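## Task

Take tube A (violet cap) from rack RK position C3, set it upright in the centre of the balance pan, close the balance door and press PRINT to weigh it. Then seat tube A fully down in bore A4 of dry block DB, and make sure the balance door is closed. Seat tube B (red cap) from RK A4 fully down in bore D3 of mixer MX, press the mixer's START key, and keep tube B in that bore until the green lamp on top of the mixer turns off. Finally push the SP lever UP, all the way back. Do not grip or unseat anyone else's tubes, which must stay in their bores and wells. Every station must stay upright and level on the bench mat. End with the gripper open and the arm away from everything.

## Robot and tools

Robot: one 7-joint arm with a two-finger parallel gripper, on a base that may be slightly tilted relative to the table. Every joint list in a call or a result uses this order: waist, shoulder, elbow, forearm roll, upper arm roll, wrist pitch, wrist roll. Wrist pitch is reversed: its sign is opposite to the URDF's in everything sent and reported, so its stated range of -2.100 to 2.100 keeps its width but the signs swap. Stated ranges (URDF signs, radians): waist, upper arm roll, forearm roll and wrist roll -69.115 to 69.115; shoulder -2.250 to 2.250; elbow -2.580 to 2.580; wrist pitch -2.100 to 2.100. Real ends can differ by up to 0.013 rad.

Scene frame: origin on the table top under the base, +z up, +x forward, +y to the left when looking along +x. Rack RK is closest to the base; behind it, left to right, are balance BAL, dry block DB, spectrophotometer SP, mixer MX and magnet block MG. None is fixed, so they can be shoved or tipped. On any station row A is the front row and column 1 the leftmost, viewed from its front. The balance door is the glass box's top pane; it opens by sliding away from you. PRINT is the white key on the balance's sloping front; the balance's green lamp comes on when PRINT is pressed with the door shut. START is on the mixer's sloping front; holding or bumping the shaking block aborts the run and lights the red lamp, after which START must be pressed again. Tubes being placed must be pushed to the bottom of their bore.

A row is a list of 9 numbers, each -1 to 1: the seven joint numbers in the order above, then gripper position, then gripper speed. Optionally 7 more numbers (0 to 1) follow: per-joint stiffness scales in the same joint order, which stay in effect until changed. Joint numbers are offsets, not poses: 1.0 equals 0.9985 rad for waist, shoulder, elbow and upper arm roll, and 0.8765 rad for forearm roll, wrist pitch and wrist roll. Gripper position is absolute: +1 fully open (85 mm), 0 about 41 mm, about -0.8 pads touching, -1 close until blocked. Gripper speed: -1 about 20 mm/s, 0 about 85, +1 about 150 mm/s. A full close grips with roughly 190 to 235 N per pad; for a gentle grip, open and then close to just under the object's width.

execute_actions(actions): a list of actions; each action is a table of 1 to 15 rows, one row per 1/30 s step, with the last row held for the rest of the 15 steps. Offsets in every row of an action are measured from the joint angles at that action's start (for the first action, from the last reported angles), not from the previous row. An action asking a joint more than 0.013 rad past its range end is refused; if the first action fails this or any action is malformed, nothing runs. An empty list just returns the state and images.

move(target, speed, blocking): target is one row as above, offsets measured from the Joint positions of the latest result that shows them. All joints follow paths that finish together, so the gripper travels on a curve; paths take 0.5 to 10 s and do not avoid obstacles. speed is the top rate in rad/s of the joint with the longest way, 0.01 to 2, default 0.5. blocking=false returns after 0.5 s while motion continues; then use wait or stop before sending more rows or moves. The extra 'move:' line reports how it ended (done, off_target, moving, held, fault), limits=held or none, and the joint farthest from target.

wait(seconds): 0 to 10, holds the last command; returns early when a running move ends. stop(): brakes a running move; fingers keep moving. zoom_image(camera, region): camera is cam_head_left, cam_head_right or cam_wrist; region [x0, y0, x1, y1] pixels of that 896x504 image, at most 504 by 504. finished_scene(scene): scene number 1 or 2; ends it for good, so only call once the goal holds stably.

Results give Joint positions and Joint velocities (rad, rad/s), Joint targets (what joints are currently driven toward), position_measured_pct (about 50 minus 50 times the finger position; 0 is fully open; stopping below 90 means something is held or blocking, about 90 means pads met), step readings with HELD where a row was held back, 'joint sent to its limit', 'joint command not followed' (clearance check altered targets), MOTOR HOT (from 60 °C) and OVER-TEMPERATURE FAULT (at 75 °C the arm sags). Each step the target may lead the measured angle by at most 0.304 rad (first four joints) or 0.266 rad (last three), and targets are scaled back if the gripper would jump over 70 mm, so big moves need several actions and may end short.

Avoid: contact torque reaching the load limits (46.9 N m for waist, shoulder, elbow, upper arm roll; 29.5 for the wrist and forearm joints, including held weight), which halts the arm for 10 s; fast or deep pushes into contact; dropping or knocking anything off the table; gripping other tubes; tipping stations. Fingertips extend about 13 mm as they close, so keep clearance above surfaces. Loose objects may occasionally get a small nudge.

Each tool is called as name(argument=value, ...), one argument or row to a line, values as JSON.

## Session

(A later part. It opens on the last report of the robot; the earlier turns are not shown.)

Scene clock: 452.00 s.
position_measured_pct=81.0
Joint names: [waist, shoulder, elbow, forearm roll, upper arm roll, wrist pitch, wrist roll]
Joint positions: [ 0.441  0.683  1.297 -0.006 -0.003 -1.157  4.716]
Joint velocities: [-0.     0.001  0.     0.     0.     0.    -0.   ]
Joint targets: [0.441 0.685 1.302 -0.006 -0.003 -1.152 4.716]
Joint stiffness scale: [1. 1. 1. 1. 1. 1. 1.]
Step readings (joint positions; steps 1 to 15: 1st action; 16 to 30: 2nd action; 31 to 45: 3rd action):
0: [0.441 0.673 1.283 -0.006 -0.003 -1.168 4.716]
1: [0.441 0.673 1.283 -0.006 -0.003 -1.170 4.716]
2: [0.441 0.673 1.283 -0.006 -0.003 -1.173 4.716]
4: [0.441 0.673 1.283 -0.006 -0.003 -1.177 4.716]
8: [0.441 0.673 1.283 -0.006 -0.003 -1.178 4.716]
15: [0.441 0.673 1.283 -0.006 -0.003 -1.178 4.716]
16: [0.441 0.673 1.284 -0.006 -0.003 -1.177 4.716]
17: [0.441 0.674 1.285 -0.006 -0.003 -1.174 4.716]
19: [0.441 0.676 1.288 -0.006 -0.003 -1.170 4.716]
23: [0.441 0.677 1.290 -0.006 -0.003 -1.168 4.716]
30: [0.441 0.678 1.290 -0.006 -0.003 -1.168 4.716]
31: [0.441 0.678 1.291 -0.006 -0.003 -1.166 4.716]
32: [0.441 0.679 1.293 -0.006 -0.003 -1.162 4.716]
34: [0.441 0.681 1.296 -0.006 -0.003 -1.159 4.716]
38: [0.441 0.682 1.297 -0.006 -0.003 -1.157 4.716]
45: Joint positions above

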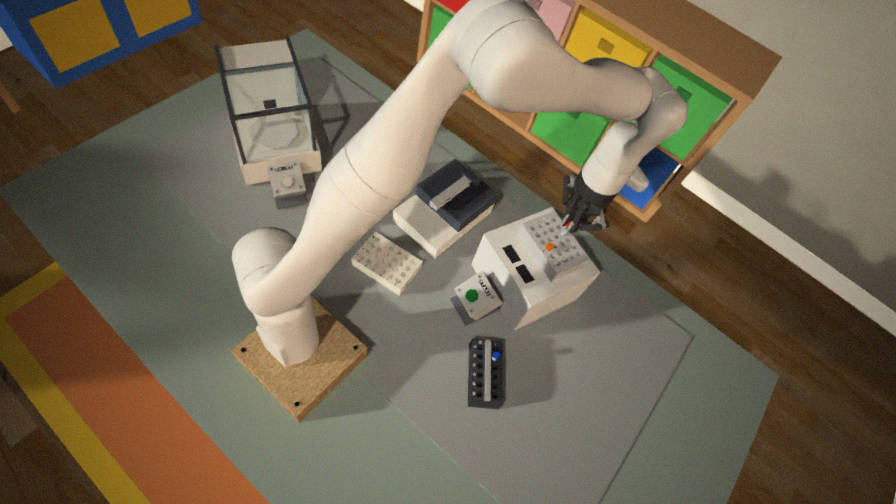

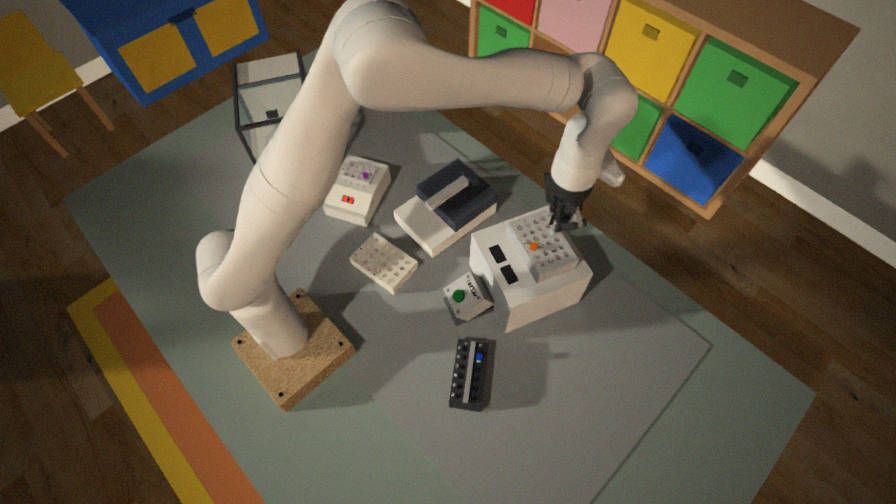

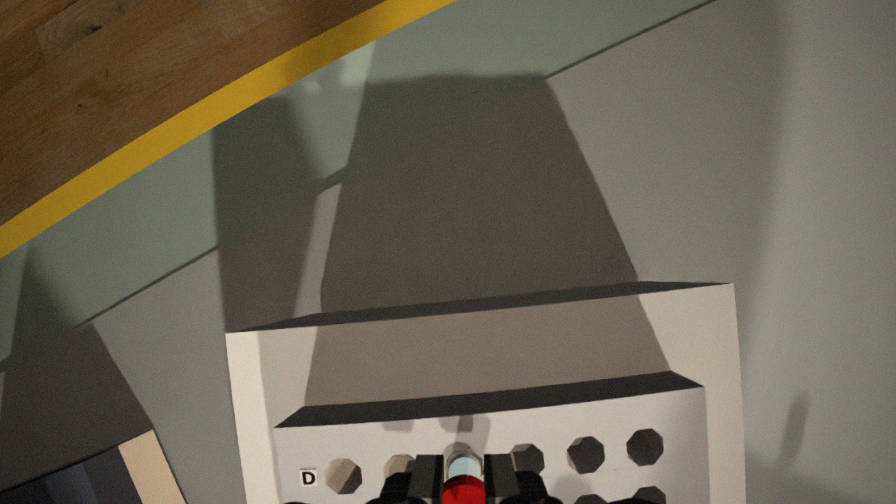

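It's in. Continue (~22 mm more).

execute_actions(
  actions=[
    [[0,0.008,0.012,0,0,0.021,0,-0.68,0]],
    [[0,0.008,0.012,0,0,0.021,0,-0.68,0]],
    [[0,0.008,0.012,0,0,0.021,0,-0.68,0]],
    [[0,0.008,0.012,0,0,0.021,0,-0.68,0]],
    [[0,0.008,0.012,0,0,0.021,0,-0.68,0]],
    [[0,0.014,0.012,0,0,0.01,0,-0.68,0]],
  ],
)

Scene clock: 459.23 s.
position_measured_pct=81.0
Joint names: [waist, shoulder, elbow, forearm roll, upper arm roll, wrist pitch, wrist roll]
Joint positions: [ 0.441  0.706  1.331 -0.006 -0.003 -1.099  4.716]
Joint velocities: [ 0.    -0.     0.    -0.     0.    -0.001  0.001]
Joint targets: [0.441 0.720 1.342 -0.006 -0.003 -1.090 4.716]
Joint stiffness scale: [1. 1. 1. 1. 1. 1. 1.]
Step readings (joint positions; steps 1 to 15: 1st action; 16 to 30: 2nd action; 31 to 45: 3rd action; 46 to 60: 4th action; 61 to 75: 5th action; 76 to 90: 6th action):
0: [0.441 0.683 1.297 -0.006 -0.003 -1.157 4.716]
1: [0.441 0.683 1.298 -0.006 -0.003 -1.155 4.716]
2: [0.441 0.684 1.300 -0.006 -0.003 -1.151 4.716]
4: [0.441 0.686 1.303 -0.006 -0.003 -1.146 4.716]
8: [0.441 0.688 1.304 -0.006 -0.003 -1.144 4.716]
15: [0.441 0.688 1.304 -0.006 -0.003 -1.144 4.716]
16: [0.441 0.689 1.305 -0.006 -0.003 -1.142 4.716]
17: [0.441 0.690 1.307 -0.006 -0.003 -1.138 4.716]
19: [0.441 0.692 1.310 -0.006 -0.003 -1.134 4.716]
23: [0.441 0.694 1.311 -0.006 -0.003 -1.132 4.716]
30: [0.441 0.694 1.312 -0.006 -0.003 -1.131 4.716]
31: [0.441 0.695 1.313 -0.006 -0.003 -1.129 4.716]
32: [0.441 0.695 1.315 -0.006 -0.003 -1.125 4.716]
34: [0.441 0.698 1.317 -0.006 -0.003 -1.122 4.716]
38: [0.441 0.699 1.319 -0.006 -0.003 -1.119 4.716]
45: [0.441 0.700 1.319 -0.006 -0.003 -1.119 4.716]
46: [0.441 0.700 1.320 -0.006 -0.003 -1.117 4.716]
47: [0.441 0.701 1.322 -0.006 -0.003 -1.113 4.716]
49: [0.441 0.703 1.325 -0.006 -0.003 -1.109 4.716]
53: [0.441 0.704 1.326 -0.006 -0.003 -1.107 4.716]
60: [0.441 0.705 1.326 -0.006 -0.003 -1.107 4.716]
61: [0.441 0.705 1.327 -0.006 -0.003 -1.105 4.716]
62: [0.441 0.706 1.329 -0.006 -0.003 -1.101 4.716]
64: [0.441 0.706 1.330 -0.006 -0.003 -1.099 4.716]
68: [0.441 0.706 1.330 -0.006 -0.003 -1.099 4.716]
75: [0.441 0.706 1.330 -0.006 -0.003 -1.099 4.716]
76: [0.441 0.706 1.331 -0.006 -0.003 -1.099 4.716]
77: [0.441 0.706 1.331 -0.006 -0.003 -1.099 4.716]
79: [0.441 0.706 1.331 -0.006 -0.003 -1.099 4.716]
83: [0.441 0.706 1.331 -0.006 -0.003 -1.099 4.716]
90: Joint positions above

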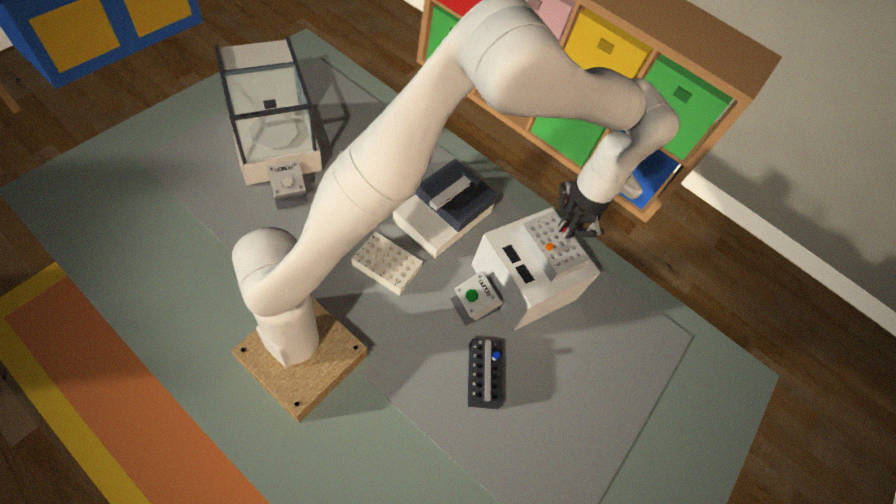

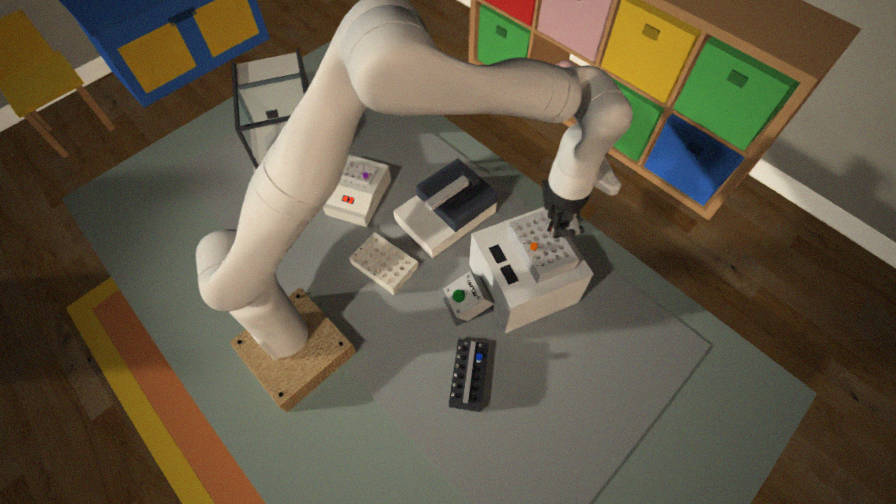

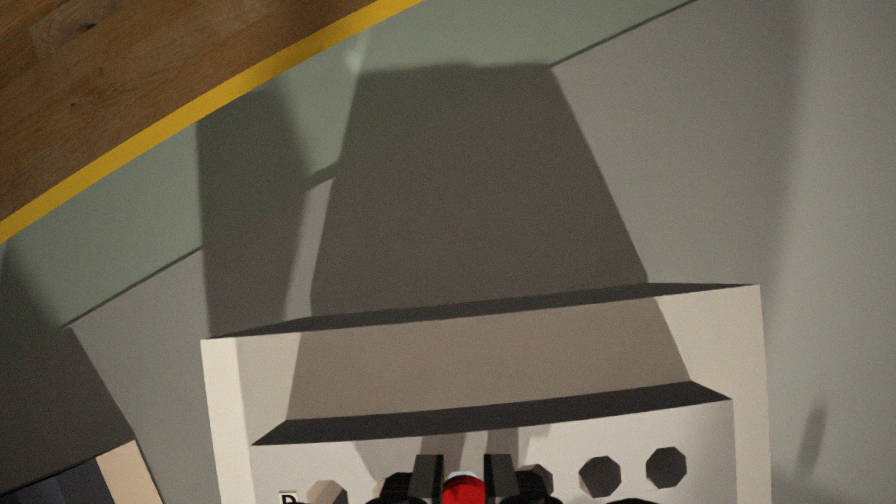

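execute_actions(
  actions=[
    [[0,0,0,0,0,0,0,-0.3,0]],
  ],
)

move(
  target=[0,-0.07,-0.135,0,0,-0.235,0,-0.3,0],
  speed=0.3,
)

move(
  target=[0.082,-0.428,0.7,0,0,0.31,0,-0.85,0],
  speed=0.7,
)

Scene clock: 465.43 s.
position_measured_pct=65.1
Joint names: [waist, shoulder, elbow, forearm roll, upper arm roll, wrist pitch, wrist roll]
Joint positions: [ 0.441  0.705  1.331 -0.006 -0.003 -1.099  4.716]
Joint velocities: [-0. -0. -0.  0. -0.  0. -0.]
Joint targets: [0.441 0.706 1.331 -0.006 -0.003 -1.099 4.716]
Joint stiffness scale: [1. 1. 1. 1. 1. 1. 1.]
Step readings (joint positions):
0: [0.441 0.706 1.331 -0.006 -0.003 -1.099 4.716]
1: [0.441 0.705 1.331 -0.006 -0.003 -1.099 4.716]
2: [0.441 0.705 1.331 -0.006 -0.003 -1.099 4.716]
4: [0.441 0.705 1.331 -0.006 -0.003 -1.099 4.716]
8: [0.441 0.705 1.331 -0.006 -0.003 -1.099 4.716]
15: Joint positions above

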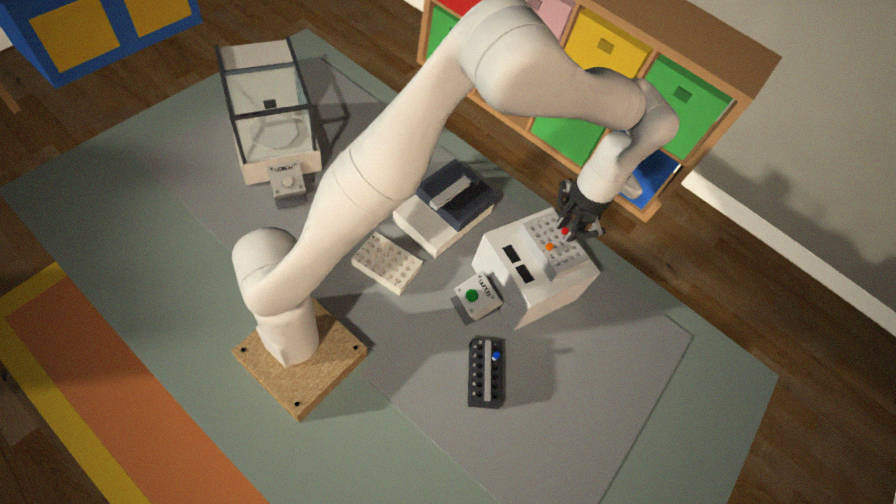

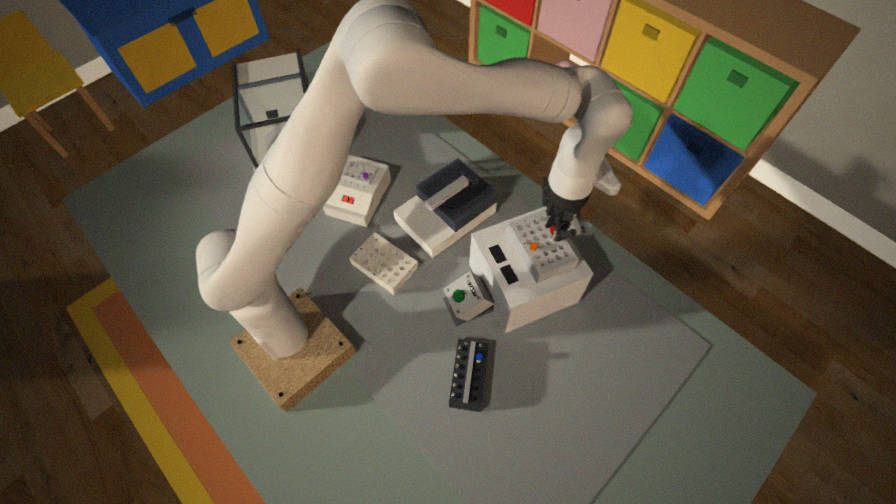

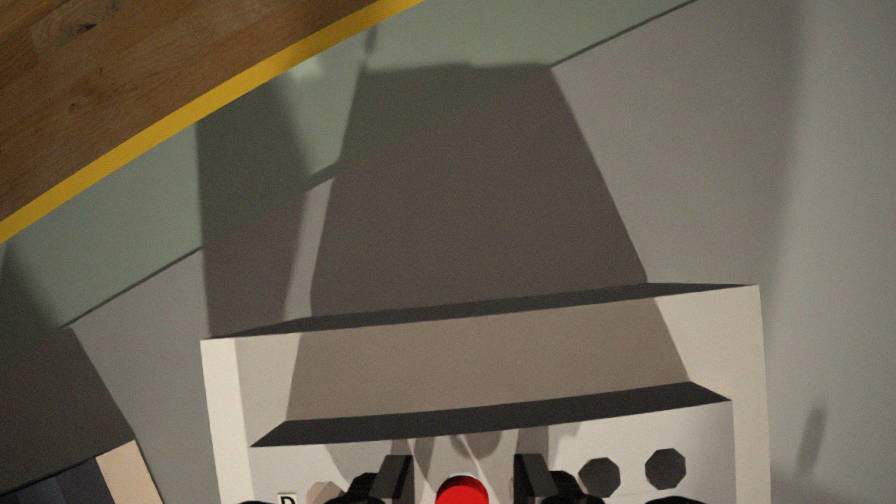

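Scene clock: 466.57 s.
position_measured_pct=65.1
Joint names: [waist, shoulder, elbow, forearm roll, upper arm roll, wrist pitch, wrist roll]
Joint positions: [ 0.441  0.637  1.201 -0.006 -0.003 -1.299  4.716]
Joint velocities: [ 0.001  0.    -0.    -0.    -0.001 -0.    -0.   ]
Joint targets: [0.441 0.635 1.196 -0.006 -0.003 -1.305 4.716]
Joint stiffness scale: [1. 1. 1. 1. 1. 1. 1.]
move: done; limits=none; farthest joint: the wrist pitch, 0.006 radians from its target (0.206 radians at the start)

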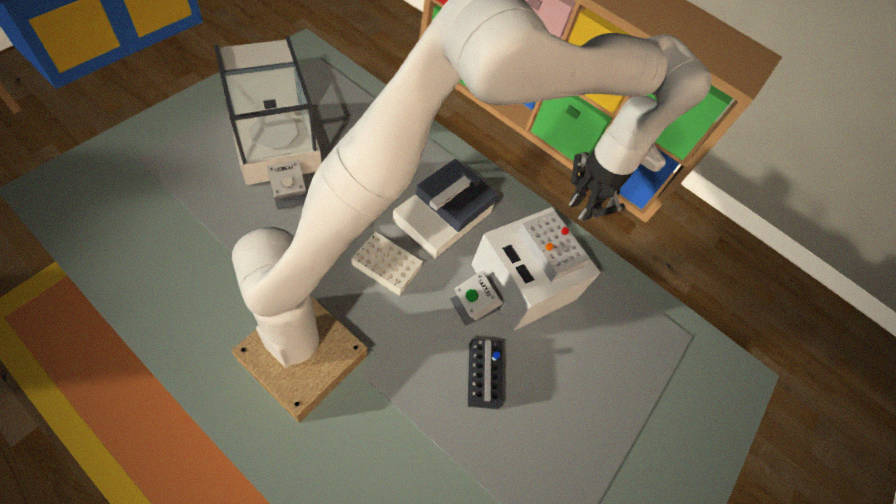

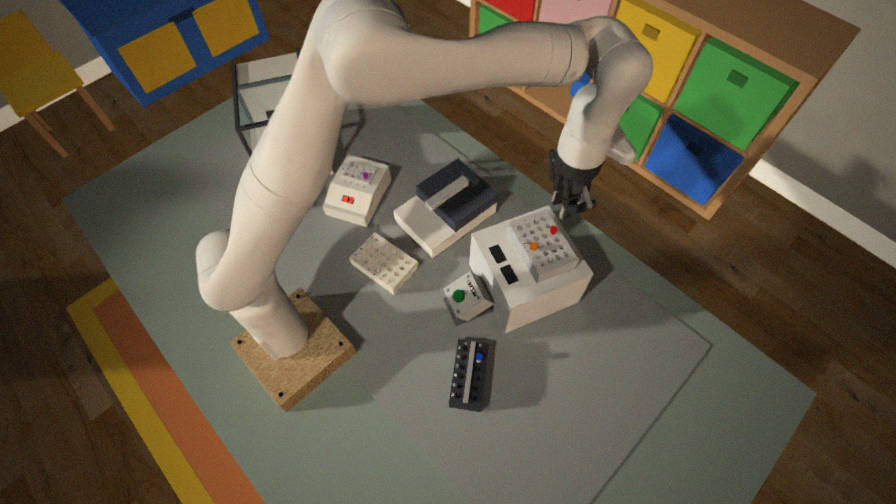

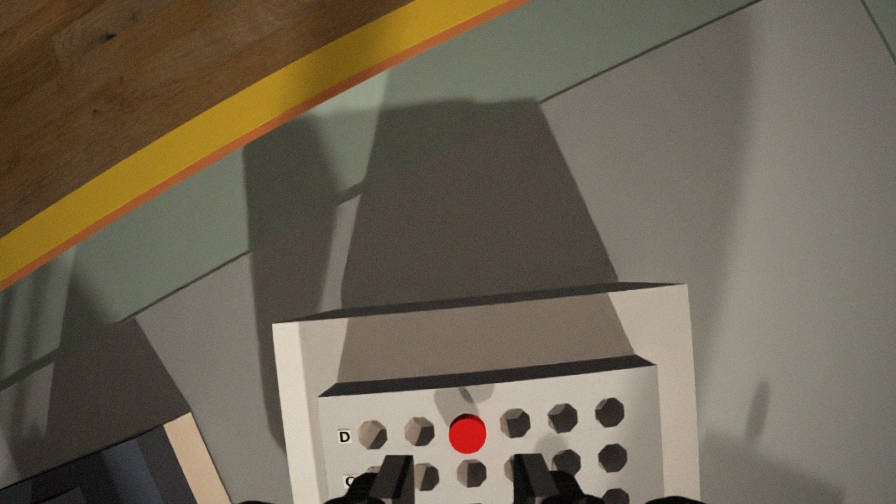

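Scene clock: 468.23 s.
position_measured_pct=90.5
Joint names: [waist, shoulder, elbow, forearm roll, upper arm roll, wrist pitch, wrist roll]
Joint positions: [ 0.521  0.212  1.895 -0.006 -0.003 -1.033  4.716]
Joint velocities: [ 0.001 -0.002  0.    -0.     0.     0.    -0.001]
Joint targets: [0.523 0.210 1.900 -0.006 -0.003 -1.027 4.716]
Joint stiffness scale: [1. 1. 1. 1. 1. 1. 1.]
move: done; limits=none; farthest joint: the wrist pitch, 0.006 radians from its target (0.272 radians at the start)

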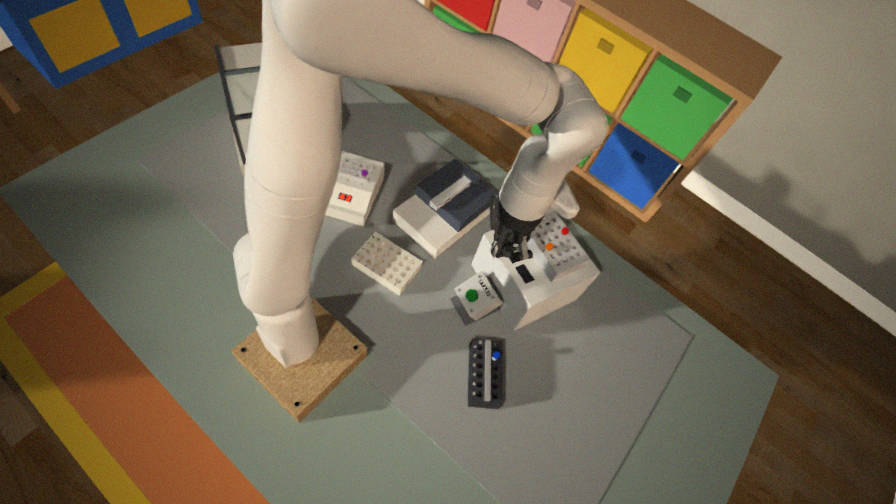

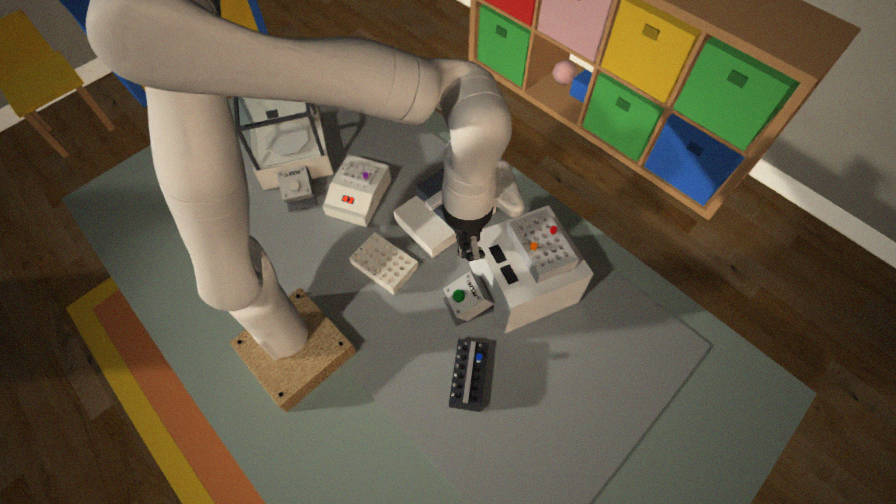

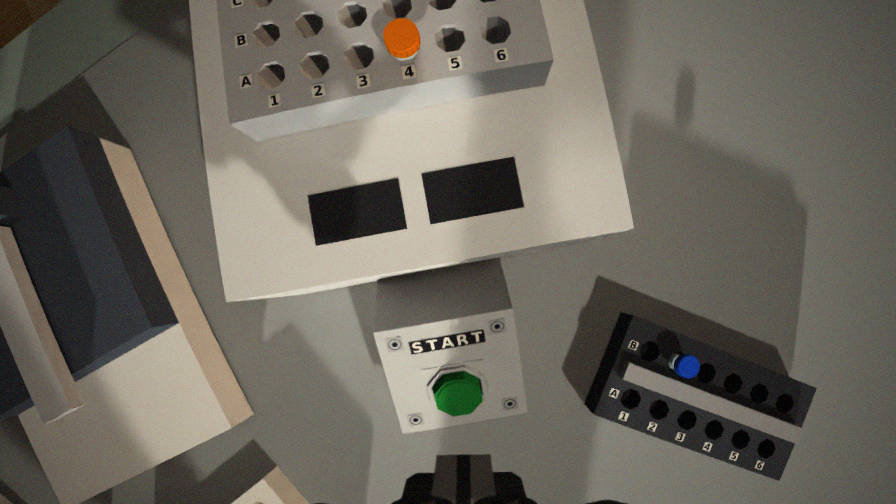

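execute_actions(
  actions=[],
)

move(
  target=[-0.026,0.16,0.15,0,0,0.35,-0.65,-0.85,0],
)

Scene clock: 482.73 s.
position_measured_pct=90.5
Joint names: [waist, shoulder, elbow, forearm roll, upper arm roll, wrist pitch, wrist roll]
Joint positions: [ 0.521  0.212  1.895 -0.006 -0.003 -1.033  4.716]
Joint velocities: [ 0.     0.001 -0.001 -0.     0.     0.     0.001]
Joint targets: [0.523 0.210 1.900 -0.006 -0.003 -1.027 4.716]
Joint stiffness scale: [1. 1. 1. 1. 1. 1. 1.]

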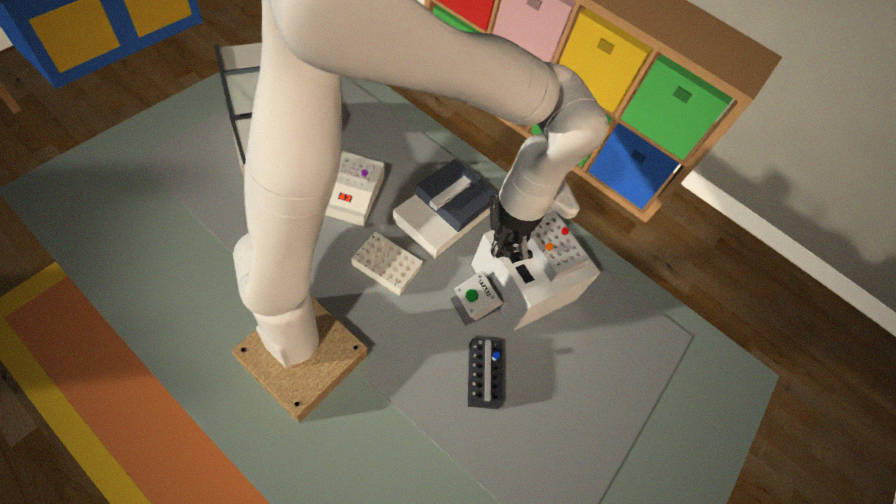

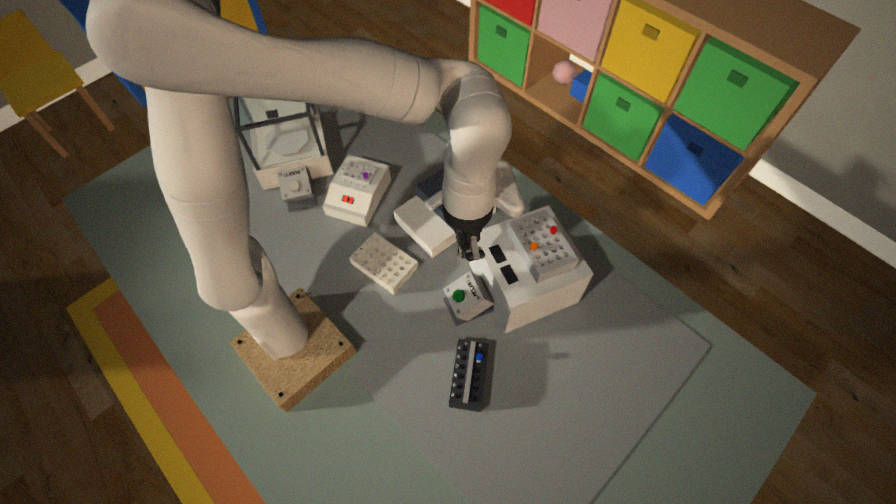

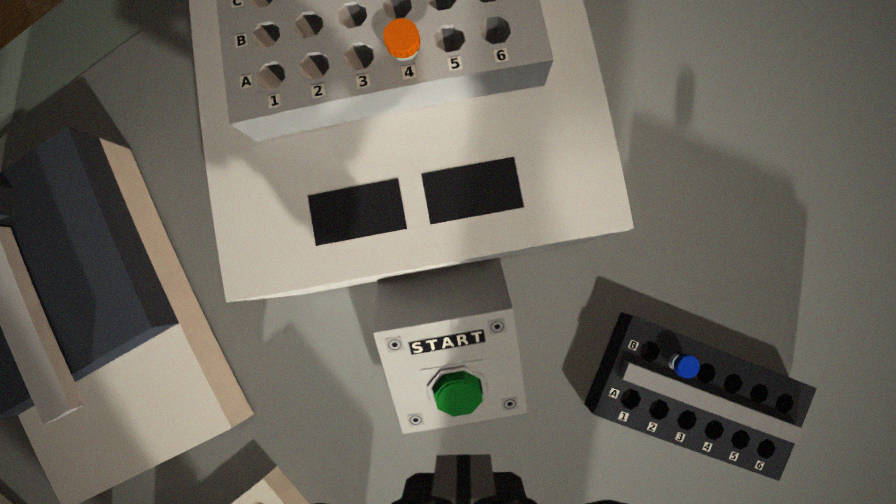

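Scene clock: 484.40 s.
position_measured_pct=90.5
Joint names: [waist, shoulder, elbow, forearm roll, upper arm roll, wrist pitch, wrist roll]
Joint positions: [ 0.497  0.369  2.04  -0.006 -0.003 -0.731  4.155]
Joint velocities: [-0.001  0.002 -0.    -0.001 -0.    -0.001 -0.001]
Joint targets: [0.495 0.372 2.045 -0.006 -0.003 -0.726 4.146]
Joint stiffness scale: [1. 1. 1. 1. 1. 1. 1.]
move: done; limits=none; farthest joint: the wrist roll, 0.009 radians from its target (0.569 radians at the start)

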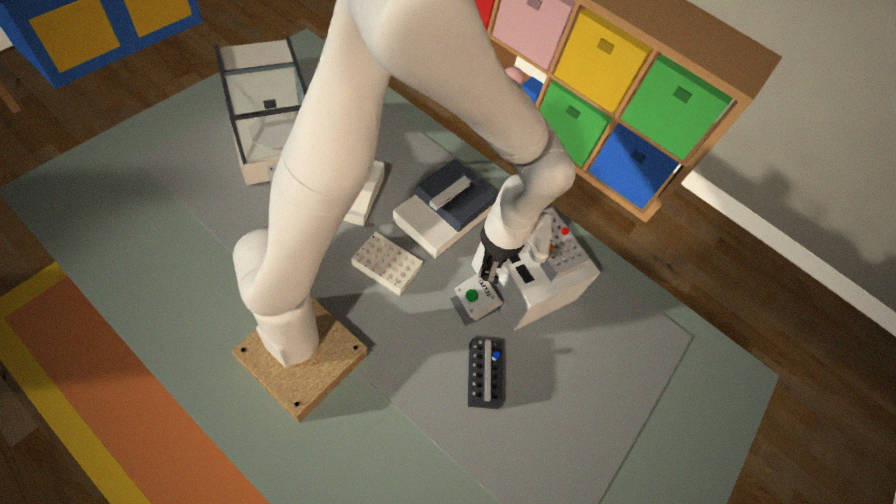

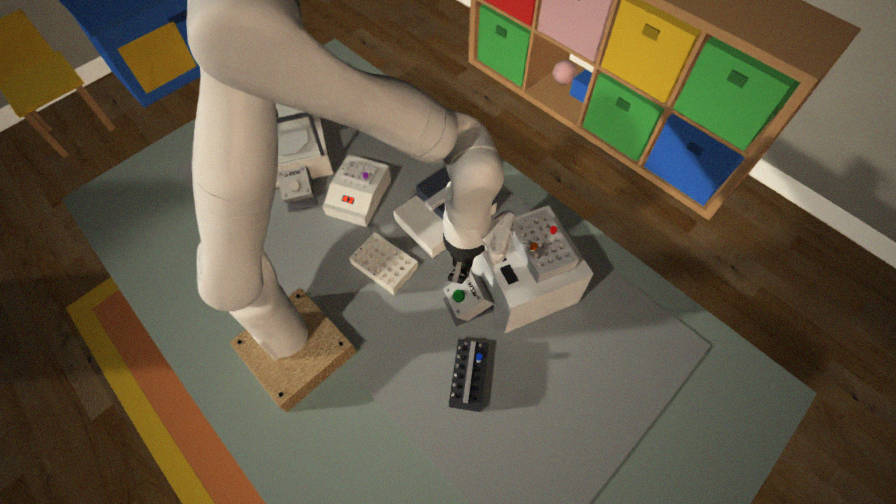

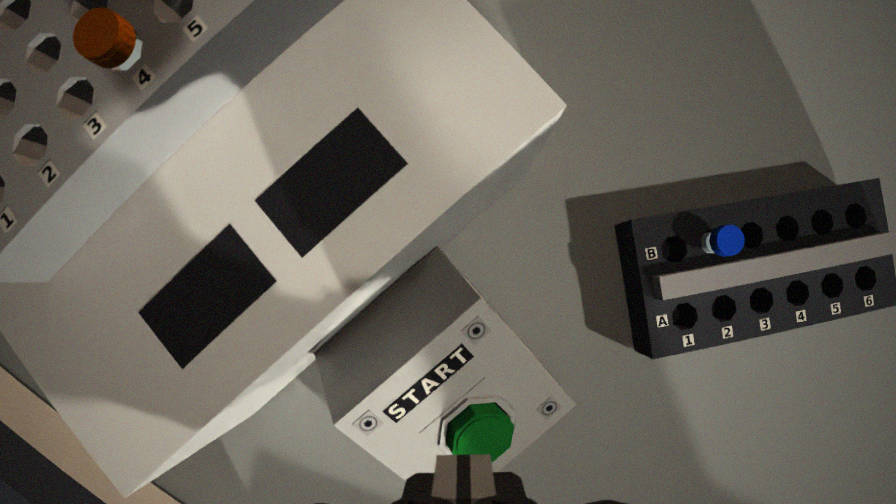

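move(
  target=[0.012,0.087,0.048,0,0,0.15,0,-0.85,0],
  speed=0.2,
)

Scene clock: 488.57 s.
position_measured_pct=90.5
Joint names: [waist, shoulder, elbow, forearm roll, upper arm roll, wrist pitch, wrist roll]
Joint positions: [ 0.507  0.454  2.083 -0.006 -0.003 -0.605  4.155]
Joint velocities: [-0.001  0.002  0.     0.    -0.    -0.    -0.   ]
Joint targets: [0.509 0.456 2.088 -0.006 -0.003 -0.600 4.155]
Joint stiffness scale: [1. 1. 1. 1. 1. 1. 1.]
move: done; limits=none; farthest joint: the wrist pitch, 0.006 radians from its target (0.132 radians at the start)

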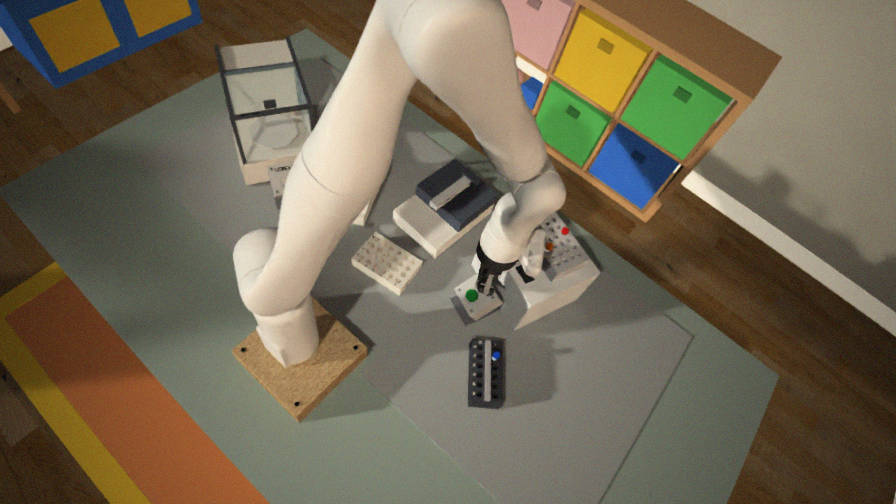

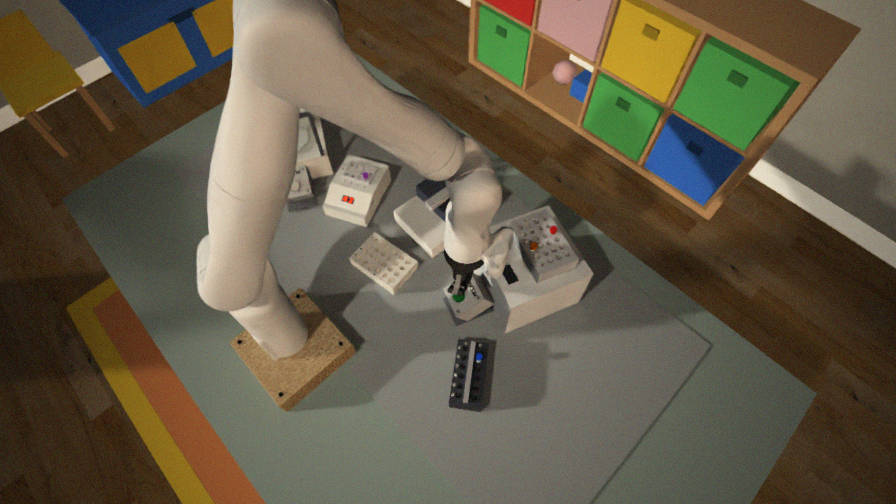

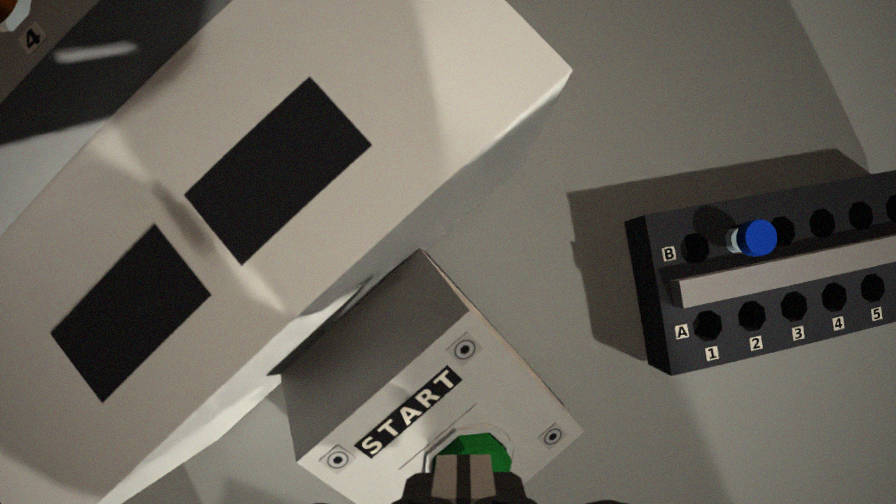

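move(
  target=[0,0.07,0.03,0,0,0.115,0,-0.85,0],
  speed=0.08,
)

move(
  target=[0,0.025,0.012,0,0,0.04,0,-0.85,0],
  speed=0.04,
)

Scene clock: 493.60 s.
position_measured_pct=90.5
Joint names: [waist, shoulder, elbow, forearm roll, upper arm roll, wrist pitch, wrist roll]
Joint positions: [ 0.507  0.521  2.108 -0.006 -0.003 -0.51   4.155]
Joint velocities: [ 0.     0.002 -0.    -0.001 -0.    -0.001  0.   ]
Joint targets: [0.507 0.524 2.113 -0.006 -0.003 -0.504 4.155]
Joint stiffness scale: [1. 1. 1. 1. 1. 1. 1.]
move: done; limits=none; farthest joint: the elbow, 0.005 radians from its target (0.030 radians at the start)

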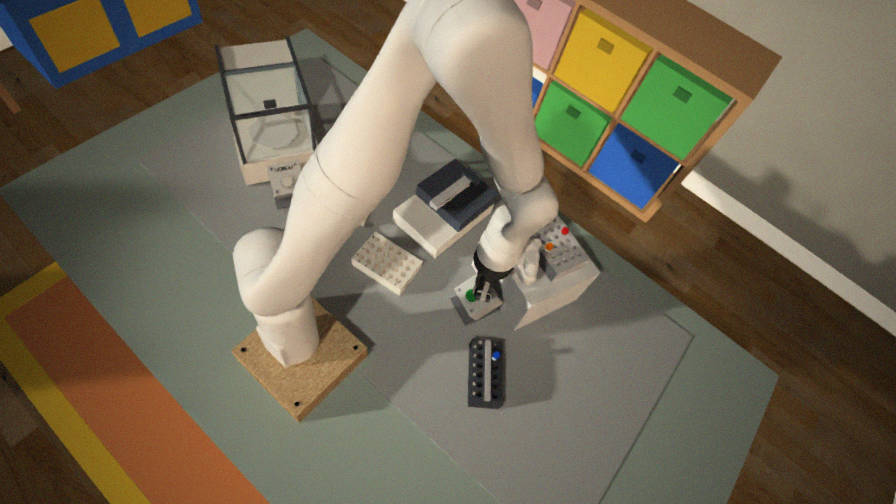

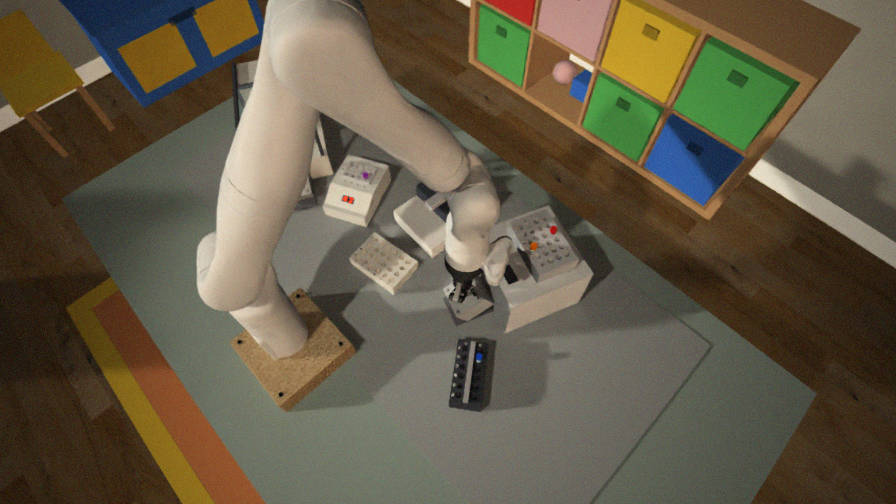

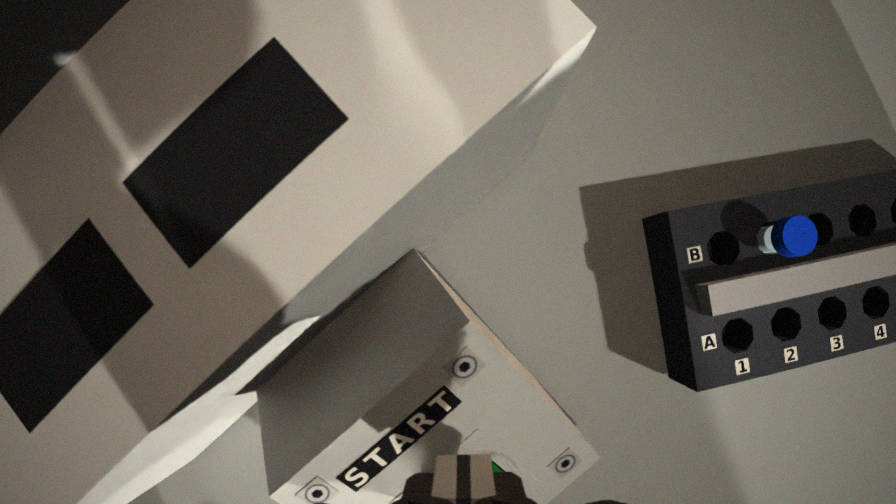

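Scene clock: 494.73 s.
position_measured_pct=90.5
Joint names: [waist, shoulder, elbow, forearm roll, upper arm roll, wrist pitch, wrist roll]
Joint positions: [ 0.507  0.542  2.114 -0.006 -0.003 -0.479  4.155]
Joint velocities: [-0.001  0.001 -0.001  0.    -0.     0.001  0.   ]
Joint targets: [0.507 0.546 2.120 -0.006 -0.003 -0.475 4.155]
Joint stiffness scale: [1. 1. 1. 1. 1. 1. 1.]
move: done; limits=none; farthest joint: the elbow, 0.006 radians from its target (0.012 radians at the start)

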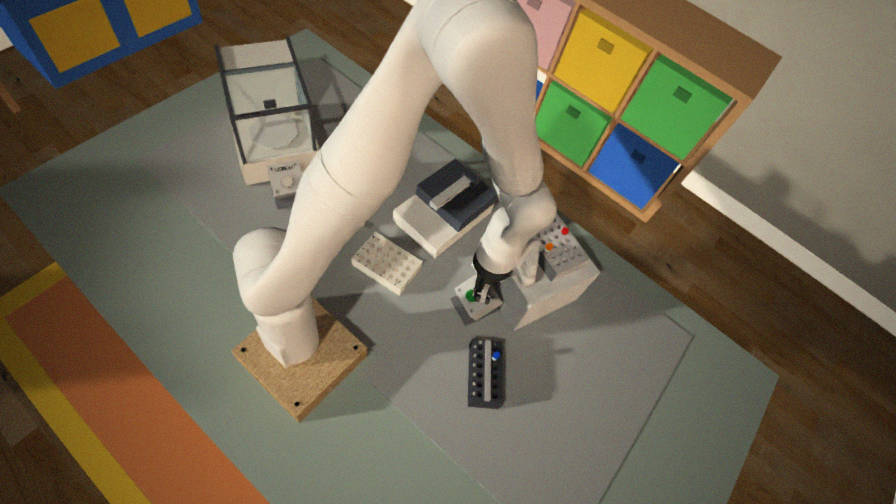

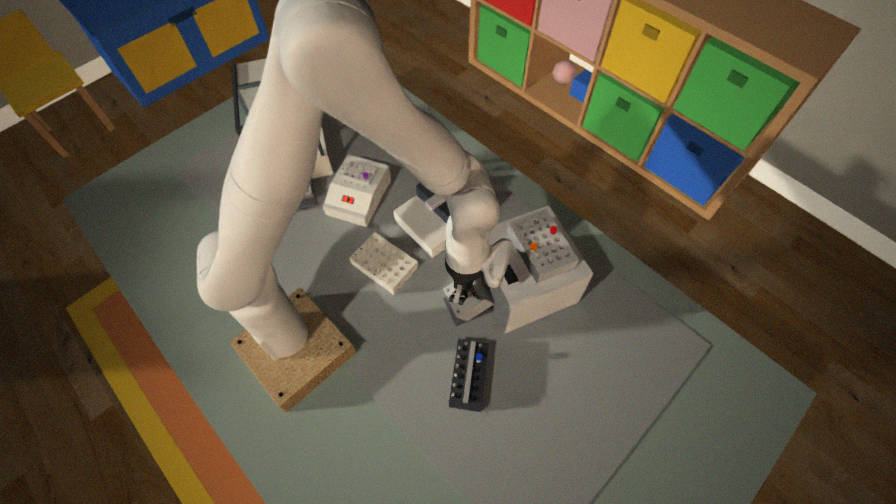

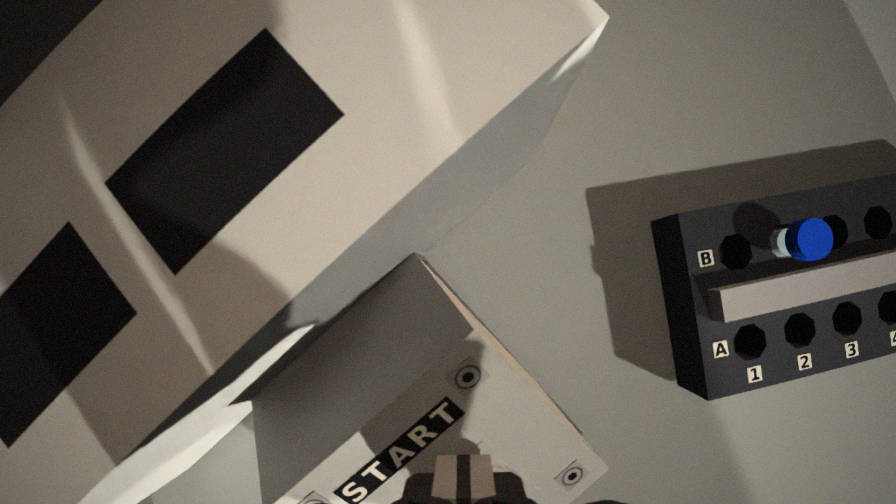

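move(
  target=[0,0.028,0.012,0,0,0.04,0,-0.85,0],
  speed=0.04,
)

Scene clock: 497.80 s.
position_measured_pct=90.5
Joint names: [waist, shoulder, elbow, forearm roll, upper arm roll, wrist pitch, wrist roll]
Joint positions: [ 0.507  0.547  2.12  -0.006 -0.003 -0.463  4.155]
Joint velocities: [ 0.001 -0.002  0.     0.001  0.     0.002  0.   ]
Joint targets: [0.507 0.570 2.126 -0.006 -0.003 -0.444 4.155]
Joint stiffness scale: [1. 1. 1. 1. 1. 1. 1.]
move: off_target; limits=none; farthest joint: the shoulder, 0.023 radians from its target (0.028 radians at the start)

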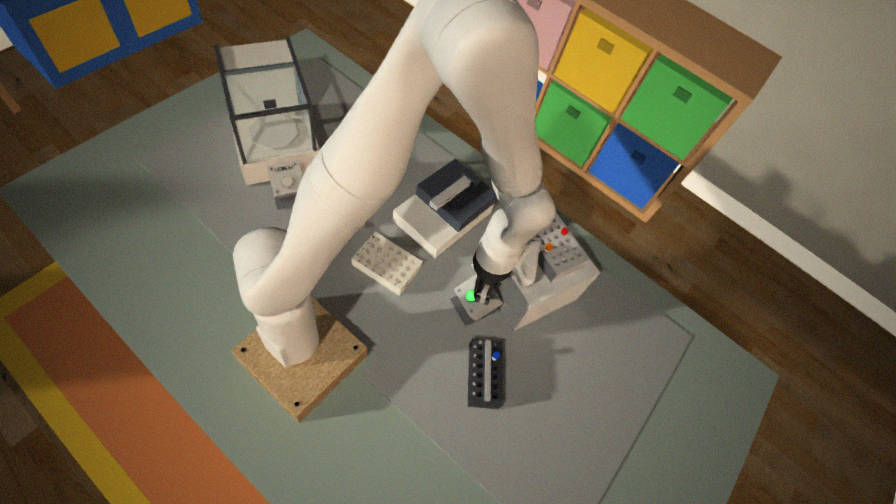

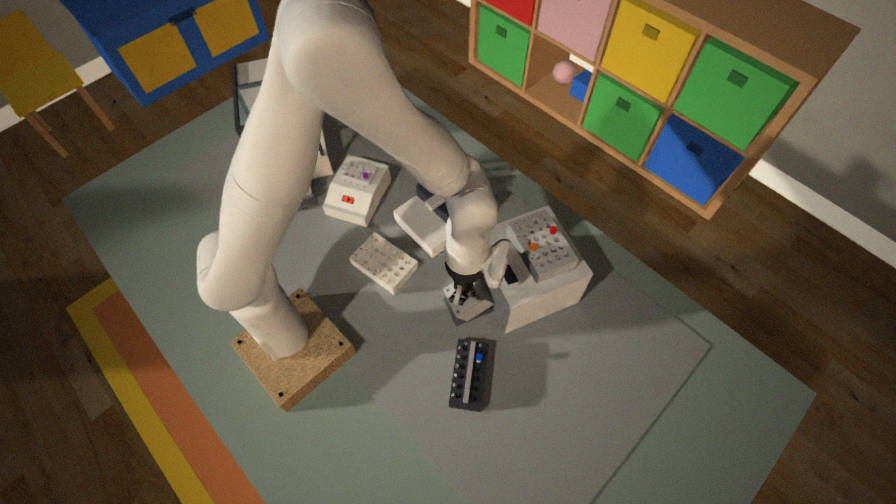

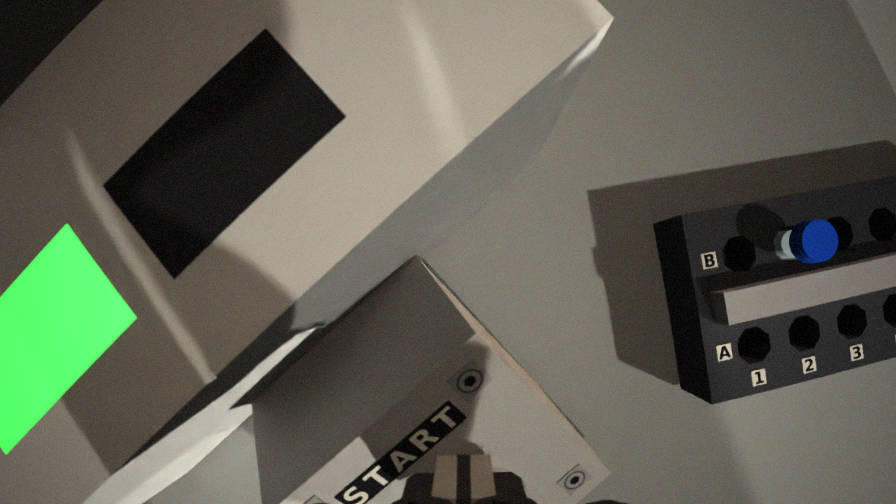

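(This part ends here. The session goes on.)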